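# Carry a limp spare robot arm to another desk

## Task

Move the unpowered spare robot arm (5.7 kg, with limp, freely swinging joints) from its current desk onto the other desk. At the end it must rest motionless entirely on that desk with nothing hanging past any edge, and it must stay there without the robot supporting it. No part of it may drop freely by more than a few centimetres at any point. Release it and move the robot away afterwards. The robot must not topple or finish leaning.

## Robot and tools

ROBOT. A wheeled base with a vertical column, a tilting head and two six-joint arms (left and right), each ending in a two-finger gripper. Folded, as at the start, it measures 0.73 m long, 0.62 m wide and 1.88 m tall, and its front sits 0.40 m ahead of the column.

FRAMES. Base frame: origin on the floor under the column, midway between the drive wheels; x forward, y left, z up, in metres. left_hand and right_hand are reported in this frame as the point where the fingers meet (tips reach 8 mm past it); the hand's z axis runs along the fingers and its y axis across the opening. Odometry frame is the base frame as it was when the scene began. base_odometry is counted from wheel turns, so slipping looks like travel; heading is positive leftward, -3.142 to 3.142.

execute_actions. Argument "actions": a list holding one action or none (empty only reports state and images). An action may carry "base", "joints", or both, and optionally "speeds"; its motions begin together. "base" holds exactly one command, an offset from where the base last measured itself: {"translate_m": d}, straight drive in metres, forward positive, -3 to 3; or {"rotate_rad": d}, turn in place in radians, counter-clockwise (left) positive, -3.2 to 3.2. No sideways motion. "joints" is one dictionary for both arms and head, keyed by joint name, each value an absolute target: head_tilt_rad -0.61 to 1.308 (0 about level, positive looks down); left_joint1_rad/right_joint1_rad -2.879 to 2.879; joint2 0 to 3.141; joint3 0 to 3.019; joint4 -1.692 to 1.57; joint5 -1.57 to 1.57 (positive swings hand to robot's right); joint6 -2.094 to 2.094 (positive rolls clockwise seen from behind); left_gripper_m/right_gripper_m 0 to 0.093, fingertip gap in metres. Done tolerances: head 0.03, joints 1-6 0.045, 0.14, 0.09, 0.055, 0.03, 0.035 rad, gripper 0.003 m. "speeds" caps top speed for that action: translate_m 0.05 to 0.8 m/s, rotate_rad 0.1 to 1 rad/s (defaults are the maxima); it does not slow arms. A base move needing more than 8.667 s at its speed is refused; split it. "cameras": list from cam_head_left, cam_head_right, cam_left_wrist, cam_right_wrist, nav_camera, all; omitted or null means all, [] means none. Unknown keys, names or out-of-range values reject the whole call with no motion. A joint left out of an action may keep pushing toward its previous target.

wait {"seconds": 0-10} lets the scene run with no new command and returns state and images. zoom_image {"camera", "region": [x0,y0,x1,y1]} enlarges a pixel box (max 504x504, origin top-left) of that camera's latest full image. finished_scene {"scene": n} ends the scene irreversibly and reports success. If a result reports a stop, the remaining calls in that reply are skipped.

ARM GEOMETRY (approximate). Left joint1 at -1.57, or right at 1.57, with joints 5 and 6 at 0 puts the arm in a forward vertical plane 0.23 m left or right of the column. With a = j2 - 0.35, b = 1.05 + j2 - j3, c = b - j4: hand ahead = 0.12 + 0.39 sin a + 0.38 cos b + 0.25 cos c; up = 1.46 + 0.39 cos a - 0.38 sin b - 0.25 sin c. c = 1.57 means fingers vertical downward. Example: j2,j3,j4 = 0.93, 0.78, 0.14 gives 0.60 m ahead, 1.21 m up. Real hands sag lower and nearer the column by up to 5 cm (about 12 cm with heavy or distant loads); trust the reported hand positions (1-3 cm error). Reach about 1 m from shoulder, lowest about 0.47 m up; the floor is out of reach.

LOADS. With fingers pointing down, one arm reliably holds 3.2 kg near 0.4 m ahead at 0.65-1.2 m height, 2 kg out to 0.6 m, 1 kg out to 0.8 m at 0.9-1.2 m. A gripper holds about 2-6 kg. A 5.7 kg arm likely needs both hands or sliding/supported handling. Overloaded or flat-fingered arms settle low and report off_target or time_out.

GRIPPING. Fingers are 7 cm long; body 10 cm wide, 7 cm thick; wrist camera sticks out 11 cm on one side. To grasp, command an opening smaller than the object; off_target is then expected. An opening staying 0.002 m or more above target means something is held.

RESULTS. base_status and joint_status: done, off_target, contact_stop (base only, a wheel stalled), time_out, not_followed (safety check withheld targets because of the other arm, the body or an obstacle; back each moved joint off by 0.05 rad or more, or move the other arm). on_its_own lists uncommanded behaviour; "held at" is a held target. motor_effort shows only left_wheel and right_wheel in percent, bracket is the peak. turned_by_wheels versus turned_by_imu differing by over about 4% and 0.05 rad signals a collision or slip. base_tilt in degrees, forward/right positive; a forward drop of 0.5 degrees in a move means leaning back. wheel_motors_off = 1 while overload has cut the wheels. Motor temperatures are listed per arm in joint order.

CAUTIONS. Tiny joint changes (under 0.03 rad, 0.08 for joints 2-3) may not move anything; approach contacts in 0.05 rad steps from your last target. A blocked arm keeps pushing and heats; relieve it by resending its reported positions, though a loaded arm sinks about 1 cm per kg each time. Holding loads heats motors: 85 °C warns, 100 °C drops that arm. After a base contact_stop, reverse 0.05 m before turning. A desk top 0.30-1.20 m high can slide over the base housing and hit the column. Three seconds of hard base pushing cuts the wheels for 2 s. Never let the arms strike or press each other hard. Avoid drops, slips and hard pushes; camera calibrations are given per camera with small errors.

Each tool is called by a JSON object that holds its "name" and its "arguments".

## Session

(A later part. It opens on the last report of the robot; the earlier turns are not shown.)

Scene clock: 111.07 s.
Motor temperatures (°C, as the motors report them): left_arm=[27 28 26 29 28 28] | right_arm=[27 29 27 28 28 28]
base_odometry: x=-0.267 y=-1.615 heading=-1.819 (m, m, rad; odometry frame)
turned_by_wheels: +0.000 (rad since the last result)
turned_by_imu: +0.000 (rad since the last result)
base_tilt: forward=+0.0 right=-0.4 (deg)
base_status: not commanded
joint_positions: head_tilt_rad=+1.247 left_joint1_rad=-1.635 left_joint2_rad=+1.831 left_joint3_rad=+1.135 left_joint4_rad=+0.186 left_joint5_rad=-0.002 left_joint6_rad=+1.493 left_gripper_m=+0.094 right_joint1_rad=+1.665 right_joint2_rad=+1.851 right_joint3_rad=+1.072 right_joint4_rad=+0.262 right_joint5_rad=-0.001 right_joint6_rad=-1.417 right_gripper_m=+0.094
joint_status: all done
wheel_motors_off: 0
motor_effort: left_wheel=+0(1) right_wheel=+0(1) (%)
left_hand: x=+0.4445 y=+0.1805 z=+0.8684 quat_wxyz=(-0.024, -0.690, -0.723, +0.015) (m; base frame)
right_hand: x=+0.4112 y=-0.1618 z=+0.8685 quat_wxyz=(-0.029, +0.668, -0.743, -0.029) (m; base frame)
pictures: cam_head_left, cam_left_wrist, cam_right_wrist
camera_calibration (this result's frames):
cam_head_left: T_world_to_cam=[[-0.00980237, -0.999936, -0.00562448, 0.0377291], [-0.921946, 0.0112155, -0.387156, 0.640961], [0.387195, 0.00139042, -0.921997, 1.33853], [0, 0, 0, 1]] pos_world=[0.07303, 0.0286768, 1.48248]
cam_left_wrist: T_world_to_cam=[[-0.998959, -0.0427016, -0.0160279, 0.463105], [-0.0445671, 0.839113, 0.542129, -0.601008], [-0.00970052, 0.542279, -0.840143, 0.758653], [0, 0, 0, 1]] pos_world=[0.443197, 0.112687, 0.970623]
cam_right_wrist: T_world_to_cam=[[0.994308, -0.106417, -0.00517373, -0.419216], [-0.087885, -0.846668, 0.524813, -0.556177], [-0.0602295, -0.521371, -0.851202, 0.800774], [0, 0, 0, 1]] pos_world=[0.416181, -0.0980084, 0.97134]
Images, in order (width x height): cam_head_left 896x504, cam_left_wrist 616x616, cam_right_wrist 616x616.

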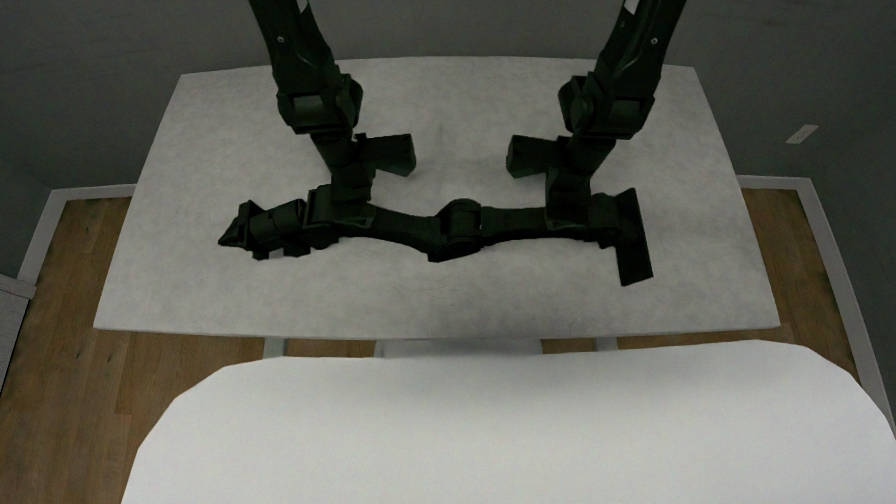

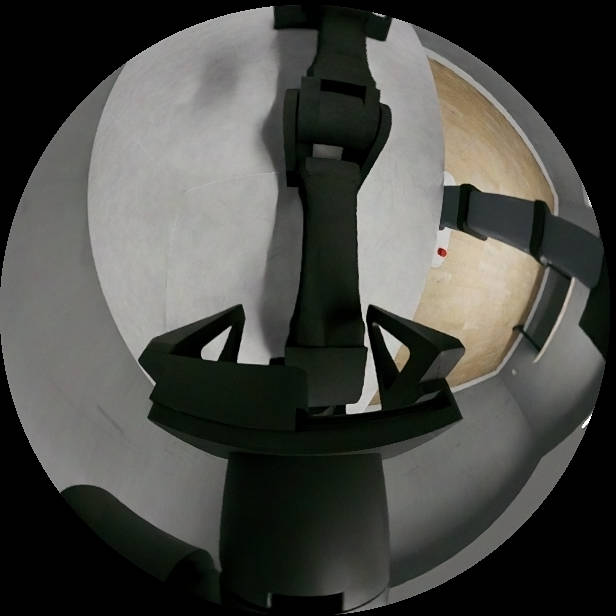

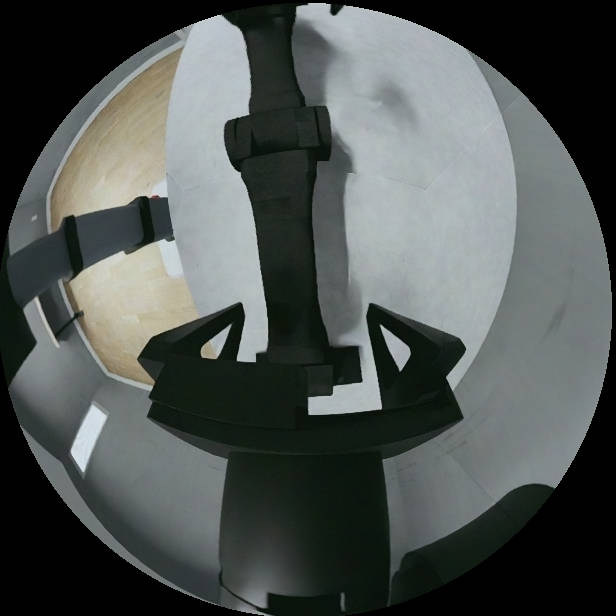

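{"name": "execute_actions", "arguments": {"actions": [{"joints":{"left_joint1_rad":-1.69,"left_joint2_rad":1.919,"left_joint3_rad":1.173,"left_joint4_rad":0.226,"right_joint2_rad":1.937,"right_joint3_rad":1.123,"right_joint4_rad":0.30,"right_joint6_rad":-1.48}}], "cameras": ["cam_head_left","cam_left_wrist","cam_right_wrist"]}}

Scene clock: 120.23 s.
Motor temperatures (°C, as the motors report them): left_arm=[27 28 26 29 28 28] | right_arm=[27 29 27 28 28 28]
base_odometry: x=-0.267 y=-1.615 heading=-1.819 (m, m, rad; odometry frame)
turned_by_wheels: +0.000 (rad since the last result)
turned_by_imu: +0.000 (rad since the last result)
base_tilt: forward=+0.0 right=-0.4 (deg)
base_status: not commanded
joint_positions: head_tilt_rad=+1.247 left_joint1_rad=-1.692 left_joint2_rad=+1.921 left_joint3_rad=+1.175 left_joint4_rad=+0.214 left_joint5_rad=+0.001 left_joint6_rad=+1.493 left_gripper_m=+0.094 right_joint1_rad=+1.665 right_joint2_rad=+1.938 right_joint3_rad=+1.129 right_joint4_rad=+0.293 right_joint5_rad=-0.001 right_joint6_rad=-1.474 right_gripper_m=+0.094
joint_status: all done
wheel_motors_off: 0
motor_effort: left_wheel=+0(1) right_wheel=+1(1) (%)
left_hand: x=+0.4194 y=+0.1390 z=+0.8406 quat_wxyz=(-0.032, -0.700, -0.712, +0.042) (m; base frame)
right_hand: x=+0.4017 y=-0.1598 z=+0.8384 quat_wxyz=(-0.031, +0.689, -0.724, -0.028) (m; base frame)
pictures: cam_head_left, cam_left_wrist, cam_right_wrist
camera_calibration (this result's frames):
cam_head_left: T_world_to_cam=[[-0.00980244, -0.999936, -0.00562435, 0.0377289], [-0.921951, 0.0112155, -0.387144, 0.640942], [0.387183, 0.00139042, -0.922002, 1.33854], [0, 0, 0, 1]] pos_world=[0.0730293, 0.0286768, 1.48248]
cam_left_wrist: T_world_to_cam=[[-0.999881, -0.0130242, 0.0083021, 0.411612], [-0.00713365, 0.866175, 0.49969, -0.536069], [-0.0136992, 0.499571, -0.866165, 0.78701], [0, 0, 0, 1]] pos_world=[0.41852, 0.0765234, 0.946131]
cam_right_wrist: T_world_to_cam=[[0.998762, -0.0497266, 0.00141833, -0.407952], [-0.0430789, -0.85028, 0.524564, -0.557878], [-0.0248788, -0.523976, -0.85137, 0.761139], [0, 0, 0, 1]] pos_world=[0.40235, -0.09582, 0.941232]
Images, in order (width x height): cam_head_left 896x504, cam_left_wrist 616x616, cam_right_wrist 616x616.

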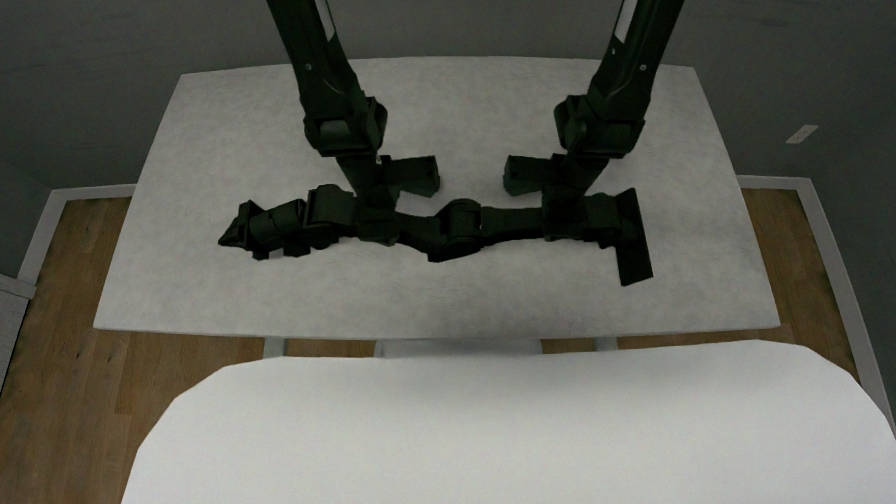

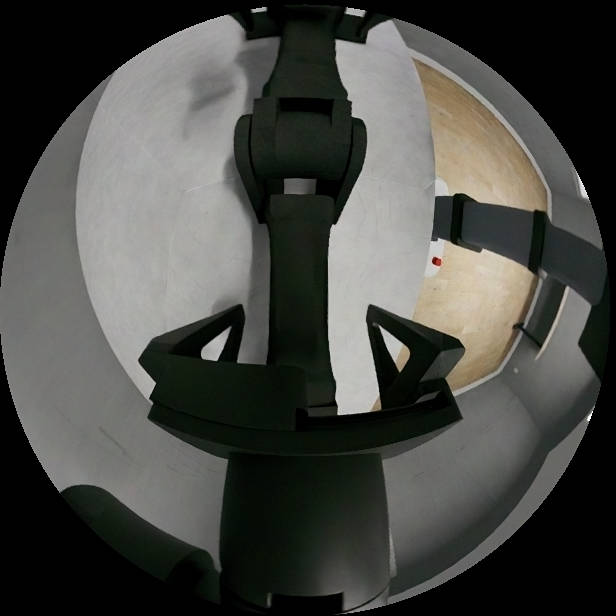

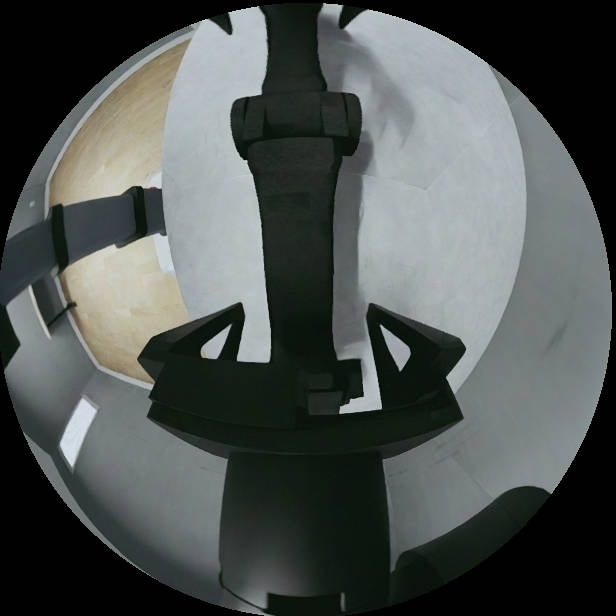

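{"name": "zoom_image", "arguments": {"camera": "cam_head_left", "region": [300, 130, 680, 300]}}

Region (300, 130, 680, 300) of cam_head_left's 896x504 image, scaled by 1.326, with more detail than that image has; it fills the top 225 rows of this view, and the rest is white.

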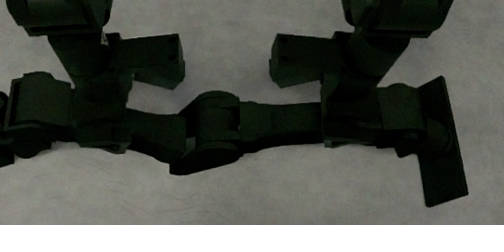

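{"name": "execute_actions", "arguments": {"actions": [{"joints":{"left_joint1_rad":-1.655,"left_joint2_rad":1.999,"left_joint3_rad":1.243,"left_joint4_rad":0.236,"right_joint2_rad":2.012,"right_joint3_rad":1.202,"right_joint4_rad":0.29}}], "cameras": ["cam_head_left","cam_left_wrist","cam_right_wrist"]}}

Scene clock: 126.93 s.
Motor temperatures (°C, as the motors report them): left_arm=[27 29 26 29 28 28] | right_arm=[27 29 27 28 28 28]
base_odometry: x=-0.267 y=-1.615 heading=-1.819 (m, m, rad; odometry frame)
turned_by_wheels: +0.000 (rad since the last result)
turned_by_imu: +0.000 (rad since the last result)
base_tilt: forward=+0.1 right=-0.3 (deg)
base_status: not commanded
joint_positions: head_tilt_rad=+1.247 left_joint1_rad=-1.662 left_joint2_rad=+1.994 left_joint3_rad=+1.247 left_joint4_rad=+0.225 left_joint5_rad=+0.001 left_joint6_rad=+1.493 left_gripper_m=+0.094 right_joint1_rad=+1.665 right_joint2_rad=+2.008 right_joint3_rad=+1.206 right_joint4_rad=+0.293 right_joint5_rad=-0.001 right_joint6_rad=-1.474 right_gripper_m=+0.094
joint_status: all done
wheel_motors_off: 0
motor_effort: left_wheel=+0(1) right_wheel=+0(1) (%)
left_hand: x=+0.4221 y=+0.1574 z=+0.8110 quat_wxyz=(-0.028, -0.695, -0.718, +0.029) (m; base frame)
right_hand: x=+0.4039 y=-0.1575 z=+0.8107 quat_wxyz=(-0.033, +0.688, -0.724, -0.026) (m; base frame)
pictures: cam_head_left, cam_left_wrist, cam_right_wrist
camera_calibration (this result's frames):
cam_head_left: T_world_to_cam=[[-0.00980254, -0.999936, -0.00562418, 0.0377286], [-0.921958, 0.0112155, -0.387128, 0.640917], [0.387166, 0.00139042, -0.922009, 1.33855], [0, 0, 0, 1]] pos_world=[0.0730283, 0.0286768, 1.48248]
cam_left_wrist: T_world_to_cam=[[-0.99958, -0.028787, -0.00321624, 0.426583], [-0.0262483, 0.853231, 0.520873, -0.544276], [-0.0122502, 0.520739, -0.853628, 0.738116], [0, 0, 0, 1]] pos_world=[0.42116, 0.0923073, 0.914947]
cam_right_wrist: T_world_to_cam=[[0.99871, -0.0502229, 0.00747308, -0.414918], [-0.0466864, -0.850408, 0.524048, -0.539427], [-0.019964, -0.523721, -0.851656, 0.737182], [0, 0, 0, 1]] pos_world=[0.403916, -0.0934934, 0.913612]
Images, in order (width x height): cam_head_left 896x504, cam_left_wrist 616x616, cam_right_wrist 616x616.

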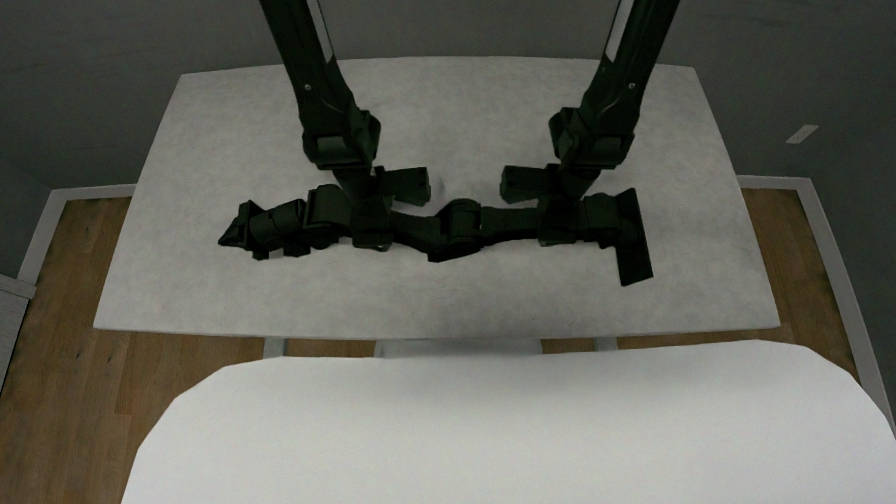

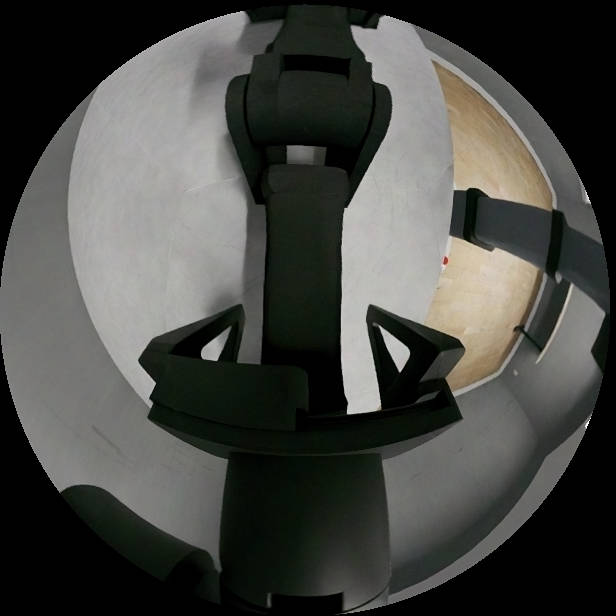

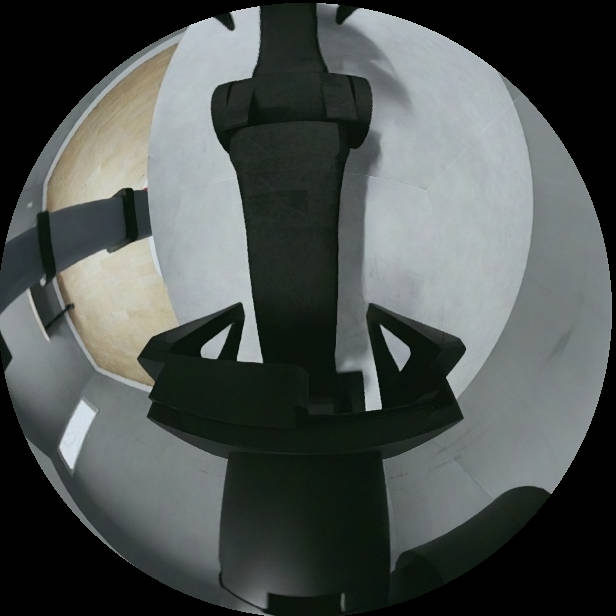

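{"name": "execute_actions", "arguments": {"actions": [{"joints":{"left_joint2_rad":2.062,"left_joint3_rad":1.312,"left_joint4_rad":0.23,"right_joint2_rad":2.078,"right_joint3_rad":1.263,"right_joint4_rad":0.295}}], "cameras": ["cam_head_left","cam_left_wrist","cam_right_wrist"]}}

Scene clock: 132.97 s.
Motor temperatures (°C, as the motors report them): left_arm=[27 29 26 29 28 28] | right_arm=[27 29 27 28 28 28]
base_odometry: x=-0.267 y=-1.615 heading=-1.819 (m, m, rad; odometry frame)
turned_by_wheels: +0.000 (rad since the last result)
turned_by_imu: +0.000 (rad since the last result)
base_tilt: forward=+0.1 right=-0.4 (deg)
base_status: not commanded
joint_positions: head_tilt_rad=+1.247 left_joint1_rad=-1.669 left_joint2_rad=+2.026 left_joint3_rad=+1.297 left_joint4_rad=+0.225 left_joint5_rad=+0.001 left_joint6_rad=+1.492 left_gripper_m=+0.094 right_joint1_rad=+1.665 right_joint2_rad=+2.075 right_joint3_rad=+1.268 right_joint4_rad=+0.293 right_joint5_rad=-0.001 right_joint6_rad=-1.474 right_gripper_m=+0.094
joint_status: all done
wheel_motors_off: 0
motor_effort: left_wheel=+0(1) right_wheel=+1(1) (%)
left_hand: x=+0.4311 y=+0.1507 z=+0.7978 quat_wxyz=(-0.036, -0.696, -0.717, +0.025) (m; base frame)
right_hand: x=+0.3976 y=-0.1557 z=+0.7860 quat_wxyz=(-0.031, +0.689, -0.724, -0.027) (m; base frame)
pictures: cam_head_left, cam_left_wrist, cam_right_wrist
camera_calibration (this result's frames):
cam_head_left: T_world_to_cam=[[-0.00980254, -0.999936, -0.00562417, 0.0377286], [-0.921958, 0.0112155, -0.387127, 0.640916], [0.387165, 0.00139042, -0.922009, 1.33855], [0, 0, 0, 1]] pos_world=[0.0730282, 0.0286768, 1.48248]
cam_left_wrist: T_world_to_cam=[[-0.999417, -0.0279498, -0.019602, 0.448169], [-0.0340522, 0.856951, 0.514273, -0.523355], [0.00242413, 0.51464, -0.857403, 0.728006], [0, 0, 0, 1]] pos_world=[0.428322, 0.0863542, 0.902127]
cam_right_wrist: T_world_to_cam=[[0.998755, -0.0498195, 0.00255363, -0.404487], [-0.0437555, -0.850304, 0.524469, -0.52676], [-0.0239574, -0.523928, -0.851426, 0.718253], [0, 0, 0, 1]] pos_world=[0.398142, -0.0917449, 0.888842]
Images, in order (width x height): cam_head_left 896x504, cam_left_wrist 616x616, cam_right_wrist 616x616.

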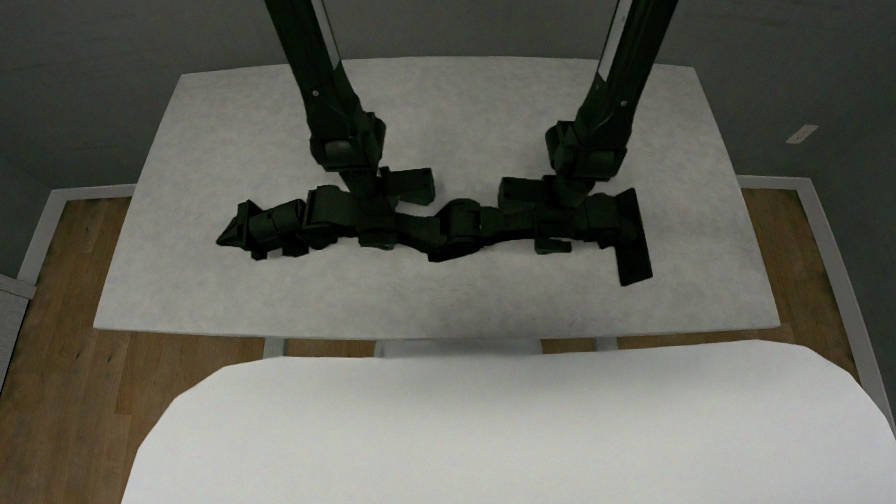

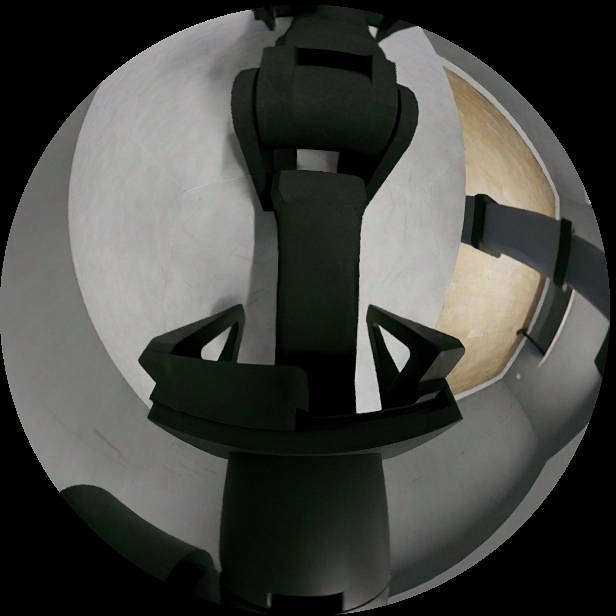

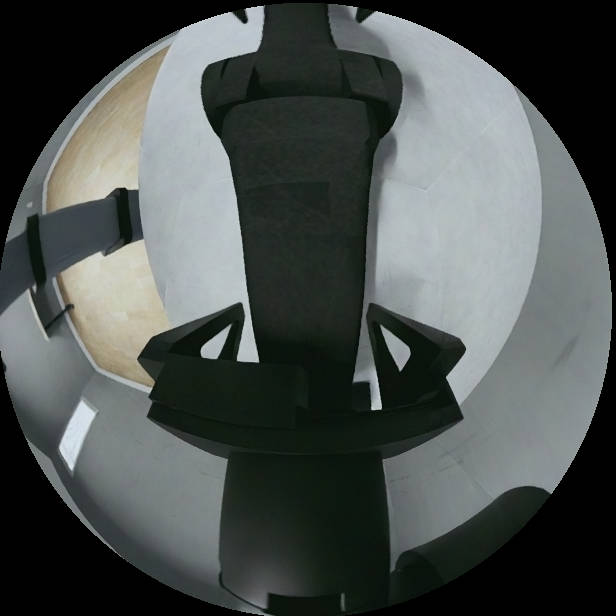

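{"name": "execute_actions", "arguments": {"actions": [{"joints":{"left_joint2_rad":2.11,"left_joint3_rad":1.357,"left_joint4_rad":0.223,"right_joint2_rad":2.125,"right_joint3_rad":1.31,"right_joint4_rad":0.288}}], "cameras": ["cam_head_left","cam_left_wrist","cam_right_wrist"]}}

Scene clock: 144.03 s.
Motor temperatures (°C, as the motors report them): left_arm=[27 28 26 29 28 28] | right_arm=[27 29 27 28 28 28]
base_odometry: x=-0.267 y=-1.615 heading=-1.819 (m, m, rad; odometry frame)
turned_by_wheels: +0.000 (rad since the last result)
turned_by_imu: +0.000 (rad since the last result)
base_tilt: forward=+0.1 right=-0.3 (deg)
base_status: not commanded
joint_positions: head_tilt_rad=+1.247 left_joint1_rad=-1.676 left_joint2_rad=+2.055 left_joint3_rad=+1.336 left_joint4_rad=+0.224 left_joint5_rad=-0.005 left_joint6_rad=+1.491 left_gripper_m=+0.094 right_joint1_rad=+1.668 right_joint2_rad=+2.081 right_joint3_rad=+1.276 right_joint4_rad=+0.293 right_joint5_rad=+0.004 right_joint6_rad=-1.474 right_gripper_m=+0.094
joint_status: all done
wheel_motors_off: 0
motor_effort: left_wheel=+0(0) right_wheel=+1(2) (%)
left_hand: x=+0.4357 y=+0.1453 z=+0.7865 quat_wxyz=(-0.040, -0.696, -0.716, +0.022) (m; base frame)
right_hand: x=+0.3985 y=-0.1537 z=+0.7834 quat_wxyz=(-0.031, +0.689, -0.724, -0.026) (m; base frame)
pictures: cam_head_left, cam_left_wrist, cam_right_wrist
camera_calibration (this result's frames):
cam_head_left: T_world_to_cam=[[-0.00980254, -0.999936, -0.00562417, 0.0377286], [-0.921958, 0.0112155, -0.387127, 0.640916], [0.387165, 0.00139042, -0.922009, 1.33855], [0, 0, 0, 1]] pos_world=[0.0730282, 0.0286768, 1.48248]
cam_left_wrist: T_world_to_cam=[[-0.999234, -0.0259049, -0.0293377, 0.459676], [-0.0373029, 0.857201, 0.513629, -0.510917], [0.0118428, 0.514329, -0.857511, 0.717167], [0, 0, 0, 1]] pos_world=[0.431772, 0.0810067, 0.890886]
cam_right_wrist: T_world_to_cam=[[0.998799, -0.048725, 0.00508572, -0.407124], [-0.0441216, -0.849572, 0.525624, -0.524306], [-0.0212904, -0.525218, -0.850702, 0.715344], [0, 0, 0, 1]] pos_world=[0.398732, -0.0895613, 0.886203]
Images, in order (width x height): cam_head_left 896x504, cam_left_wrist 616x616, cam_right_wrist 616x616.

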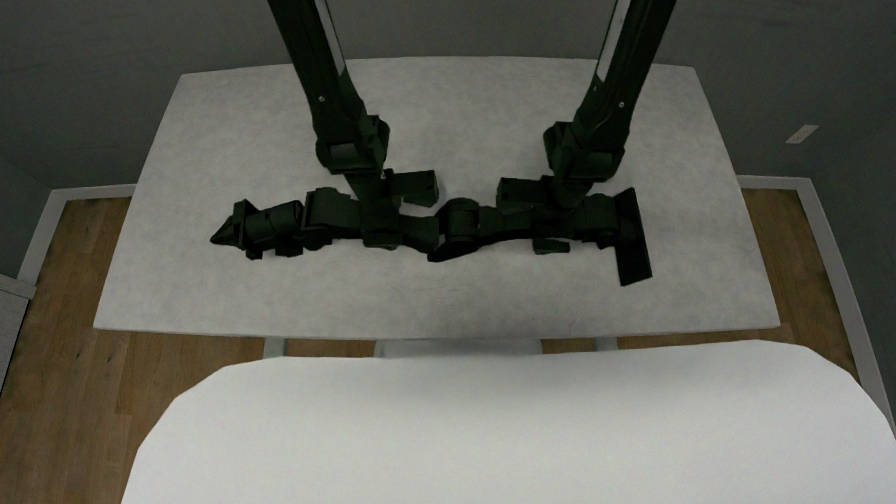

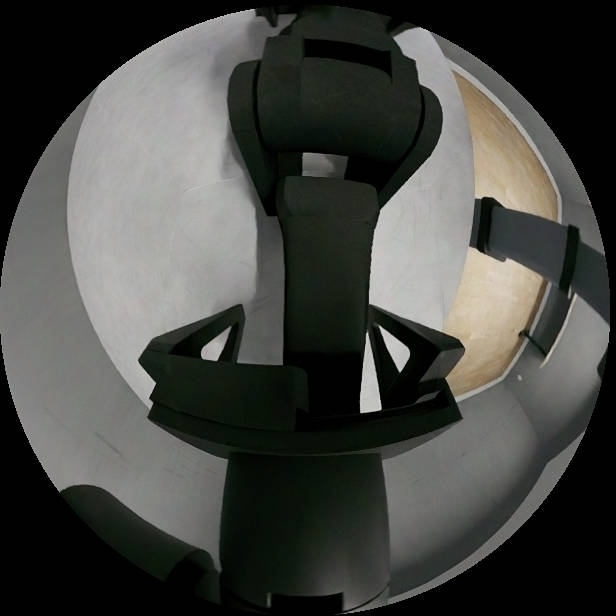

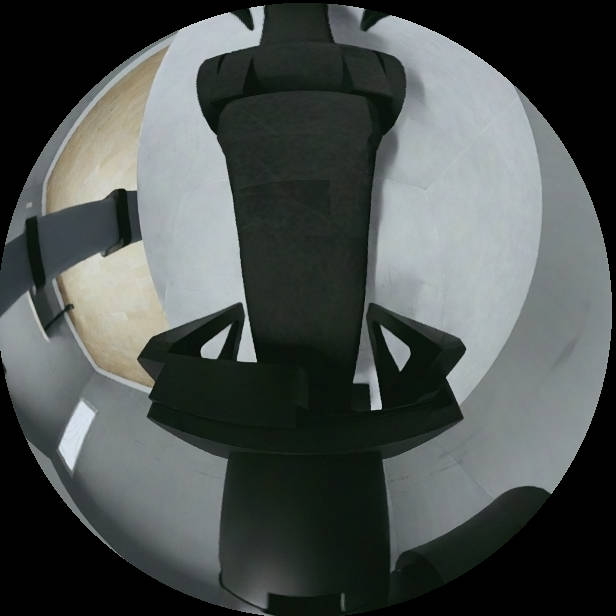

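{"name": "execute_actions", "arguments": {"actions": [{"joints":{"left_joint1_rad":-1.69,"left_joint2_rad":2.07,"left_joint3_rad":1.33,"left_joint5_rad":-0.22,"right_joint1_rad":1.69,"right_joint2_rad":2.10,"right_joint3_rad":1.29,"right_joint5_rad":0.2}}], "cameras": ["cam_head_left","cam_left_wrist","cam_right_wrist"]}}

Scene clock: 148.10 s.
Motor temperatures (°C, as the motors report them): left_arm=[27 28 26 29 28 28] | right_arm=[27 29 27 28 28 28]
base_odometry: x=-0.267 y=-1.615 heading=-1.819 (m, m, rad; odometry frame)
turned_by_wheels: +0.000 (rad since the last result)
turned_by_imu: +0.000 (rad since the last result)
base_tilt: forward=+0.2 right=-0.4 (deg)
base_status: not commanded
joint_positions: head_tilt_rad=+1.247 left_joint1_rad=-1.689 left_joint2_rad=+2.055 left_joint3_rad=+1.335 left_joint4_rad=+0.224 left_joint5_rad=-0.215 left_joint6_rad=+1.492 left_gripper_m=+0.094 right_joint1_rad=+1.690 right_joint2_rad=+2.085 right_joint3_rad=+1.284 right_joint4_rad=+0.293 right_joint5_rad=+0.198 right_joint6_rad=-1.474 right_gripper_m=+0.094
joint_status: all done
wheel_motors_off: 0
motor_effort: left_wheel=-1(1) right_wheel=+1(1) (%)
left_hand: x=+0.4364 y=+0.1715 z=+0.7877 quat_wxyz=(+0.026, -0.697, -0.714, -0.052) (m; base frame)
right_hand: x=+0.4022 y=-0.1708 z=+0.7831 quat_wxyz=(+0.024, +0.692, -0.720, +0.042) (m; base frame)
pictures: cam_head_left, cam_left_wrist, cam_right_wrist
camera_calibration (this result's frames):
cam_head_left: T_world_to_cam=[[-0.00980255, -0.999936, -0.00562417, 0.0377286], [-0.921958, 0.0112155, -0.387127, 0.640916], [0.387165, 0.00139042, -0.922009, 1.33855], [0, 0, 0, 1]] pos_world=[0.0730282, 0.0286768, 1.48248]
cam_left_wrist: T_world_to_cam=[[-0.998888, -0.017734, -0.0436841, 0.470871], [-0.0425149, 0.739309, 0.672023, -0.636175], [0.0203784, 0.673133, -0.739241, 0.580574], [0, 0, 0, 1]] pos_world=[0.43147, 0.0878772, 0.877278]
cam_right_wrist: T_world_to_cam=[[0.998867, -0.038814, 0.0275375, -0.427519], [-0.047296, -0.74537, 0.664971, -0.628542], [-0.00528459, -0.66552, -0.746361, 0.594037], [0, 0, 0, 1]] pos_world=[0.400446, -0.0897469, 0.873101]
Images, in order (width x height): cam_head_left 896x504, cam_left_wrist 616x616, cam_right_wrist 616x616.

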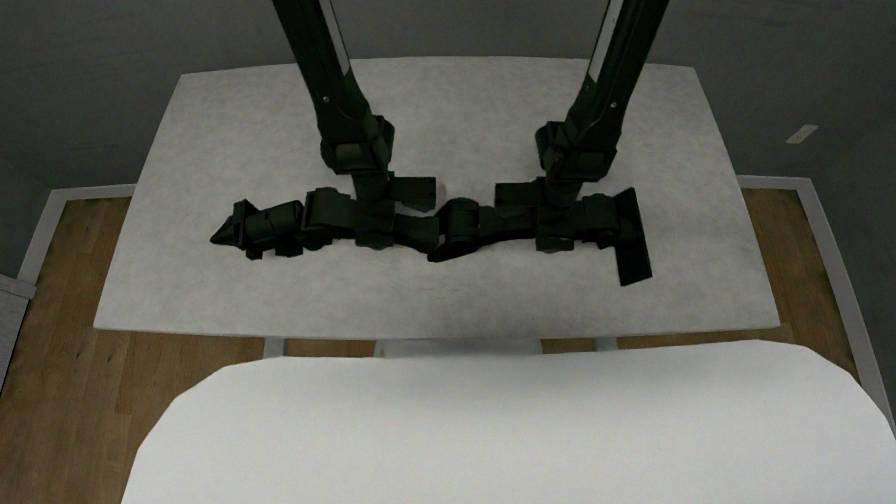

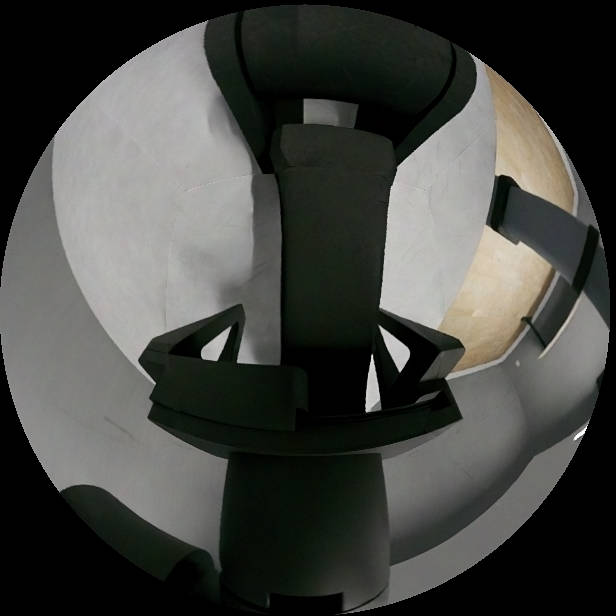

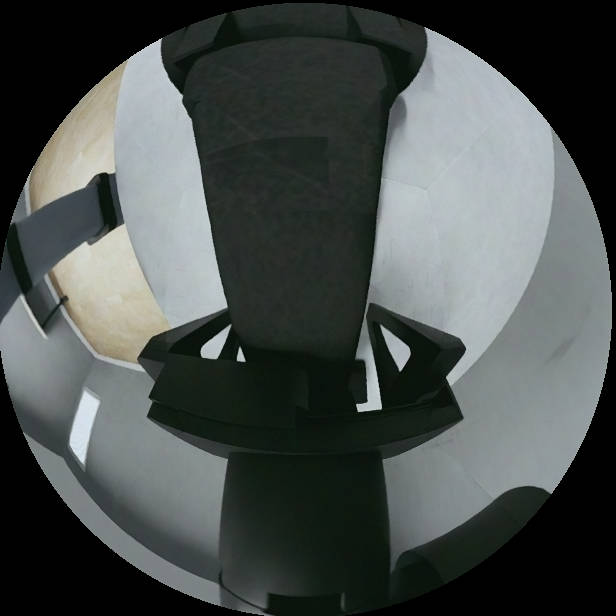

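{"name": "execute_actions", "arguments": {"actions": [{"joints":{"left_joint2_rad":2.12,"left_joint3_rad":1.35,"left_joint4_rad":0.15,"right_joint2_rad":2.14,"right_joint3_rad":1.31,"right_joint4_rad":0.24}}], "cameras": ["cam_left_wrist","cam_right_wrist"]}}

Scene clock: 154.87 s.
Motor temperatures (°C, as the motors report them): left_arm=[27 28 26 29 28 28] | right_arm=[27 29 27 28 28 28]
base_odometry: x=-0.267 y=-1.615 heading=-1.819 (m, m, rad; odometry frame)
turned_by_wheels: +0.000 (rad since the last result)
turned_by_imu: +0.000 (rad since the last result)
base_tilt: forward=+0.1 right=-0.3 (deg)
base_status: not commanded
joint_positions: head_tilt_rad=+1.247 left_joint1_rad=-1.699 left_joint2_rad=+2.068 left_joint3_rad=+1.349 left_joint4_rad=+0.169 left_joint5_rad=-0.223 left_joint6_rad=+1.496 left_gripper_m=+0.094 right_joint1_rad=+1.691 right_joint2_rad=+2.095 right_joint3_rad=+1.305 right_joint4_rad=+0.258 right_joint5_rad=+0.209 right_joint6_rad=-1.479 right_gripper_m=+0.094
joint_status: all done
wheel_motors_off: 0
motor_effort: left_wheel=-1(1) right_wheel=+0(1) (%)
left_hand: x=+0.4230 y=+0.1659 z=+0.7834 quat_wxyz=(+0.045, -0.704, -0.708, -0.035) (m; base frame)
right_hand: x=+0.3994 y=-0.1709 z=+0.7783 quat_wxyz=(+0.036, +0.695, -0.717, +0.038) (m; base frame)
pictures: cam_left_wrist, cam_right_wrist
camera_calibration (this result's frames):
cam_left_wrist: T_world_to_cam=[[-0.999949, -0.00306407, 0.00962524, 0.413403], [0.00424058, 0.73751, 0.675323, -0.65184], [-0.00916795, 0.675329, -0.73746, 0.59216], [0, 0, 0, 1]] pos_world=[0.421575, 0.082103, 0.872917]
cam_right_wrist: T_world_to_cam=[[0.999545, -0.0299397, 0.00378108, -0.404866], [-0.0246728, -0.73863, 0.673659, -0.640139], [-0.0173763, -0.673445, -0.739033, 0.588161], [0, 0, 0, 1]] pos_world=[0.399108, -0.0888534, 0.867436]
Images, in order (width x height): cam_left_wrist 616x616, cam_right_wrist 616x616.

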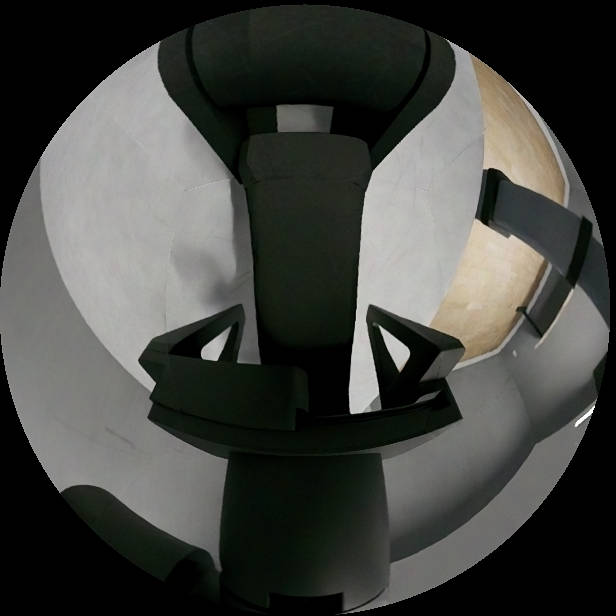

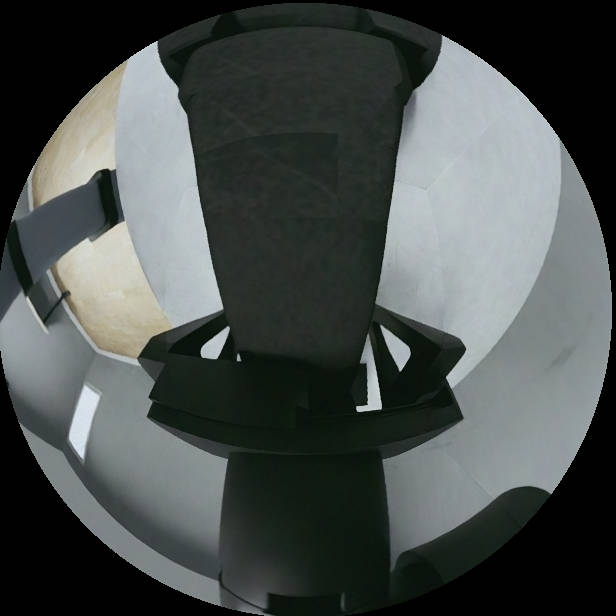

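Both are pressed onto the links; close the grippers.

{"name": "execute_actions", "arguments": {"actions": [{"joints":{"left_gripper_m":0.0,"right_gripper_m":0.0}}], "cameras": ["cam_head_left","cam_left_wrist","cam_right_wrist"]}}

Scene clock: 156.90 s.
Motor temperatures (°C, as the motors report them): left_arm=[27 28 26 29 28 28] | right_arm=[27 29 27 28 28 28]
base_odometry: x=-0.267 y=-1.615 heading=-1.819 (m, m, rad; odometry frame)
turned_by_wheels: +0.000 (rad since the last result)
turned_by_imu: +0.000 (rad since the last result)
base_tilt: forward=+0.2 right=-0.3 (deg)
base_status: not commanded
joint_positions: head_tilt_rad=+1.247 left_joint1_rad=-1.704 left_joint2_rad=+2.073 left_joint3_rad=+1.352 left_joint4_rad=+0.170 left_joint5_rad=-0.227 left_joint6_rad=+1.482 left_gripper_m=+0.047 right_joint1_rad=+1.693 right_joint2_rad=+2.094 right_joint3_rad=+1.306 right_joint4_rad=+0.247 right_joint5_rad=+0.207 right_joint6_rad=-1.480 right_gripper_m=+0.048
joint_status: left_gripper_m off_target (ended at +0.047, target +0.000); right_gripper_m off_target (ended at +0.048, target +0.000)
wheel_motors_off: 0
motor_effort: left_wheel=-1(2) right_wheel=+0(2) (%)
left_hand: x=+0.4218 y=+0.1626 z=+0.7819 quat_wxyz=(+0.045, -0.700, -0.712, -0.035) (m; base frame)
right_hand: x=+0.3973 y=-0.1695 z=+0.7785 quat_wxyz=(+0.039, +0.697, -0.716, +0.033) (m; base frame)
pictures: cam_head_left, cam_left_wrist, cam_right_wrist
camera_calibration (this result's frames):
cam_head_left: T_world_to_cam=[[-0.00980365, -0.999936, -0.00562224, 0.0377257], [-0.922034, 0.0112155, -0.386945, 0.64064], [0.386984, 0.00139042, -0.922085, 1.33867], [0, 0, 0, 1]] pos_world=[0.0730169, 0.0286768, 1.48248]
cam_left_wrist: T_world_to_cam=[[-0.999858, -0.0146055, 0.00842684, 0.415001], [-0.00507816, 0.737365, 0.675475, -0.64446], [-0.0160793, 0.675336, -0.737334, 0.596126], [0, 0, 0, 1]] pos_world=[0.421254, 0.0786778, 0.871364]
cam_right_wrist: T_world_to_cam=[[0.999623, -0.0265988, -0.00682197, -0.393954], [-0.0151256, -0.740707, 0.671658, -0.641912], [-0.0229184, -0.671302, -0.74083, 0.593194], [0, 0, 0, 1]] pos_world=[0.397692, -0.0877352, 0.867914]
Images, in order (width x height): cam_head_left 896x504, cam_left_wrist 616x616, cam_right_wrist 616x616.

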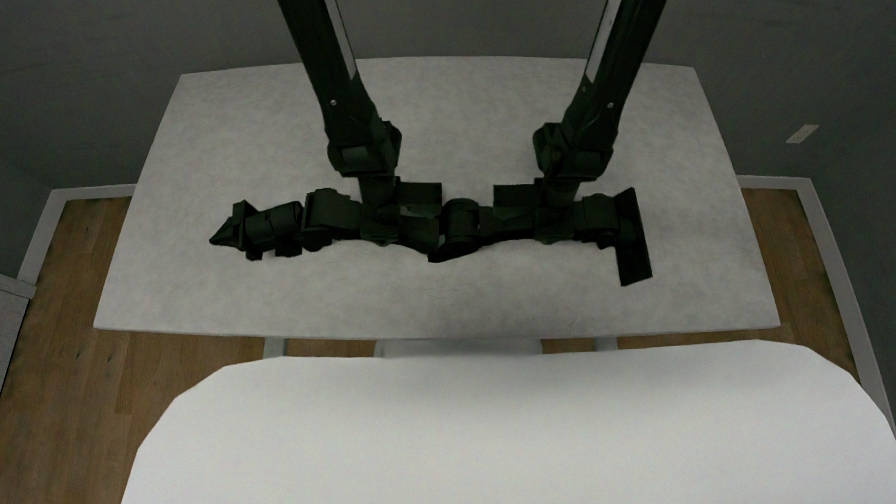

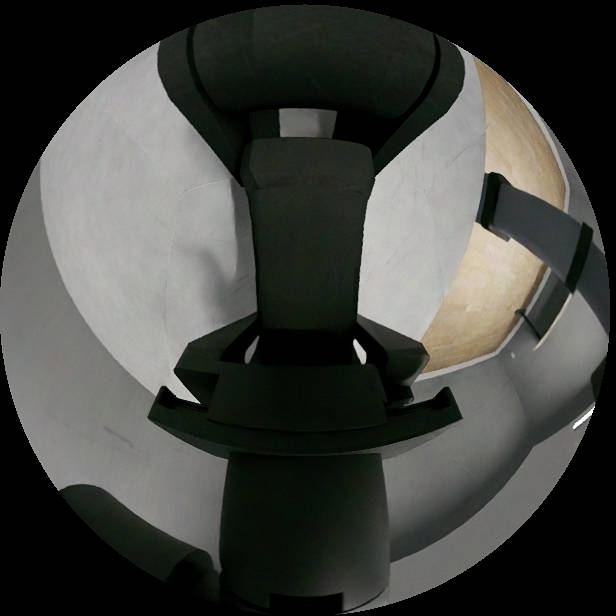

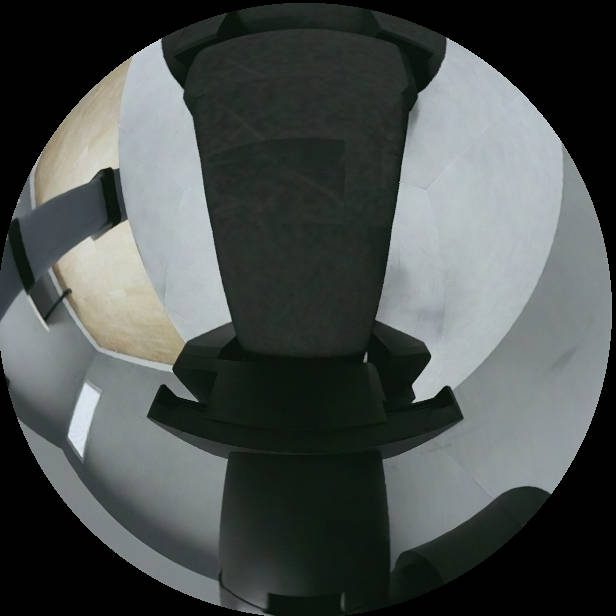

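{"name": "execute_actions", "arguments": {"actions": [{"joints":{"left_joint2_rad":1.99,"left_joint3_rad":1.243,"right_joint2_rad":2.0,"right_joint3_rad":1.202}}], "cameras": ["cam_head_left","cam_left_wrist","cam_right_wrist"]}}

Scene clock: 160.43 s.
Motor temperatures (°C, as the motors report them): left_arm=[27 28 26 29 28 28] | right_arm=[27 29 27 28 28 28]
base_odometry: x=-0.267 y=-1.615 heading=-1.819 (m, m, rad; odometry frame)
turned_by_wheels: +0.000 (rad since the last result)
turned_by_imu: +0.000 (rad since the last result)
base_tilt: forward=+0.2 right=-0.4 (deg)
base_status: not commanded
joint_positions: head_tilt_rad=+1.247 left_joint1_rad=-1.701 left_joint2_rad=+2.056 left_joint3_rad=+1.282 left_joint4_rad=+0.174 left_joint5_rad=-0.222 left_joint6_rad=+1.473 left_gripper_m=+0.047 right_joint1_rad=+1.700 right_joint2_rad=+2.085 right_joint3_rad=+1.248 right_joint4_rad=+0.243 right_joint5_rad=+0.186 right_joint6_rad=-1.477 right_gripper_m=+0.048
joint_status: all done
wheel_motors_off: 0
motor_effort: left_wheel=-1(2) right_wheel=+0(1) (%)
left_hand: x=+0.3910 y=+0.1672 z=+0.7930 quat_wxyz=(+0.063, -0.699, -0.713, -0.018) (m; base frame)
right_hand: x=+0.3677 y=-0.1637 z=+0.7879 quat_wxyz=(+0.049, +0.700, -0.713, +0.007) (m; base frame)
pictures: cam_head_left, cam_left_wrist, cam_right_wrist
camera_calibration (this result's frames):
cam_head_left: T_world_to_cam=[[-0.00980365, -0.999936, -0.00562224, 0.0377257], [-0.922034, 0.0112155, -0.386946, 0.64064], [0.386984, 0.00139042, -0.922085, 1.33867], [0, 0, 0, 1]] pos_world=[0.0730169, 0.0286768, 1.48248]
cam_left_wrist: T_world_to_cam=[[-0.998193, -0.019109, 0.0569645, 0.345824], [0.024454, 0.736797, 0.675672, -0.66718], [-0.0548826, 0.675844, -0.734998, 0.613875], [0, 0, 0, 1]] pos_world=[0.395206, 0.0832998, 0.882292]
cam_right_wrist: T_world_to_cam=[[0.99801, -0.0206929, -0.059563, -0.320988], [0.0233404, -0.756287, 0.653824, -0.647044], [-0.0585763, -0.653913, -0.754299, 0.629907], [0, 0, 0, 1]] pos_world=[0.372349, -0.0840889, 0.879072]
Images, in order (width x height): cam_head_left 896x504, cam_left_wrist 616x616, cam_right_wrist 616x616.

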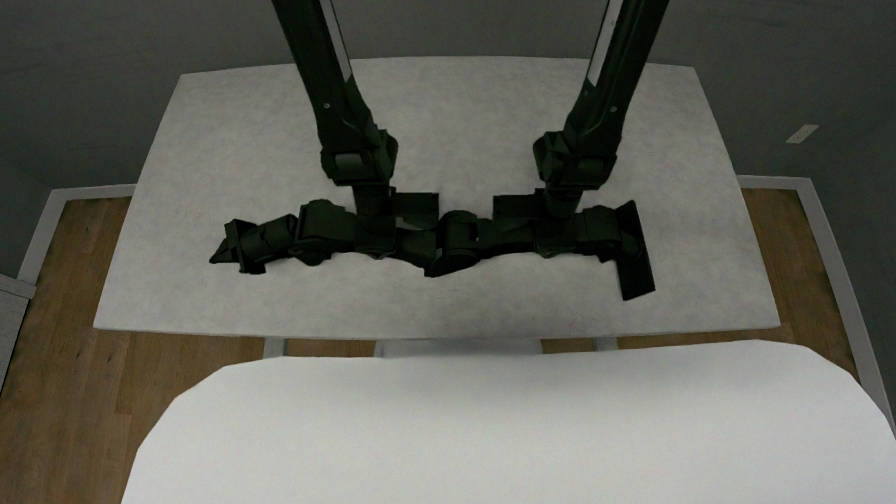

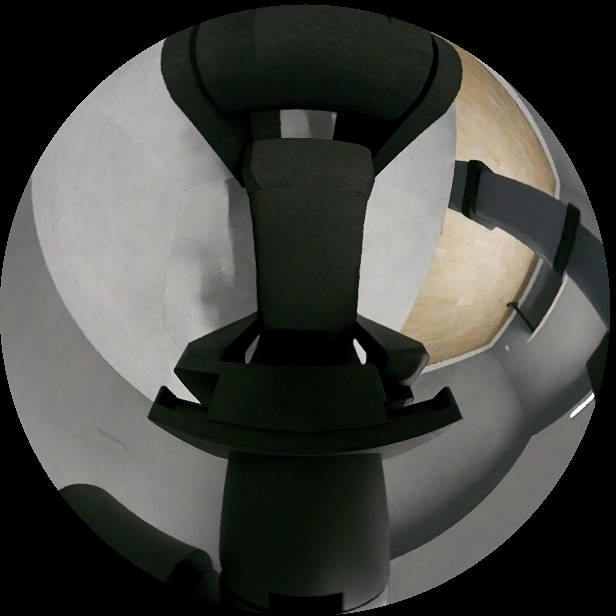

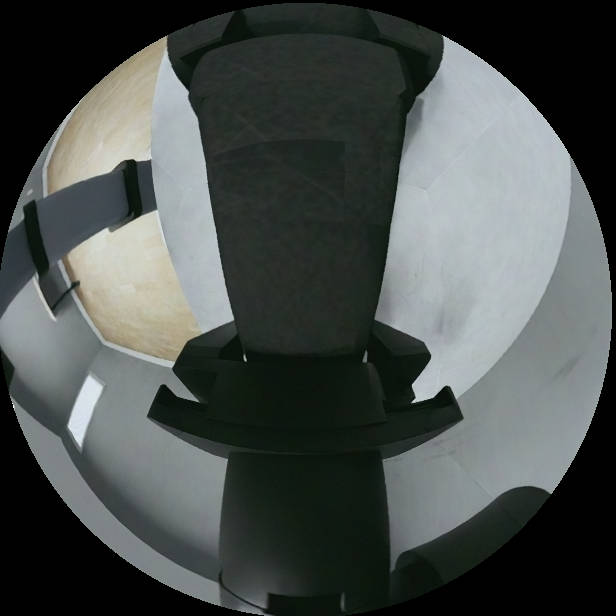

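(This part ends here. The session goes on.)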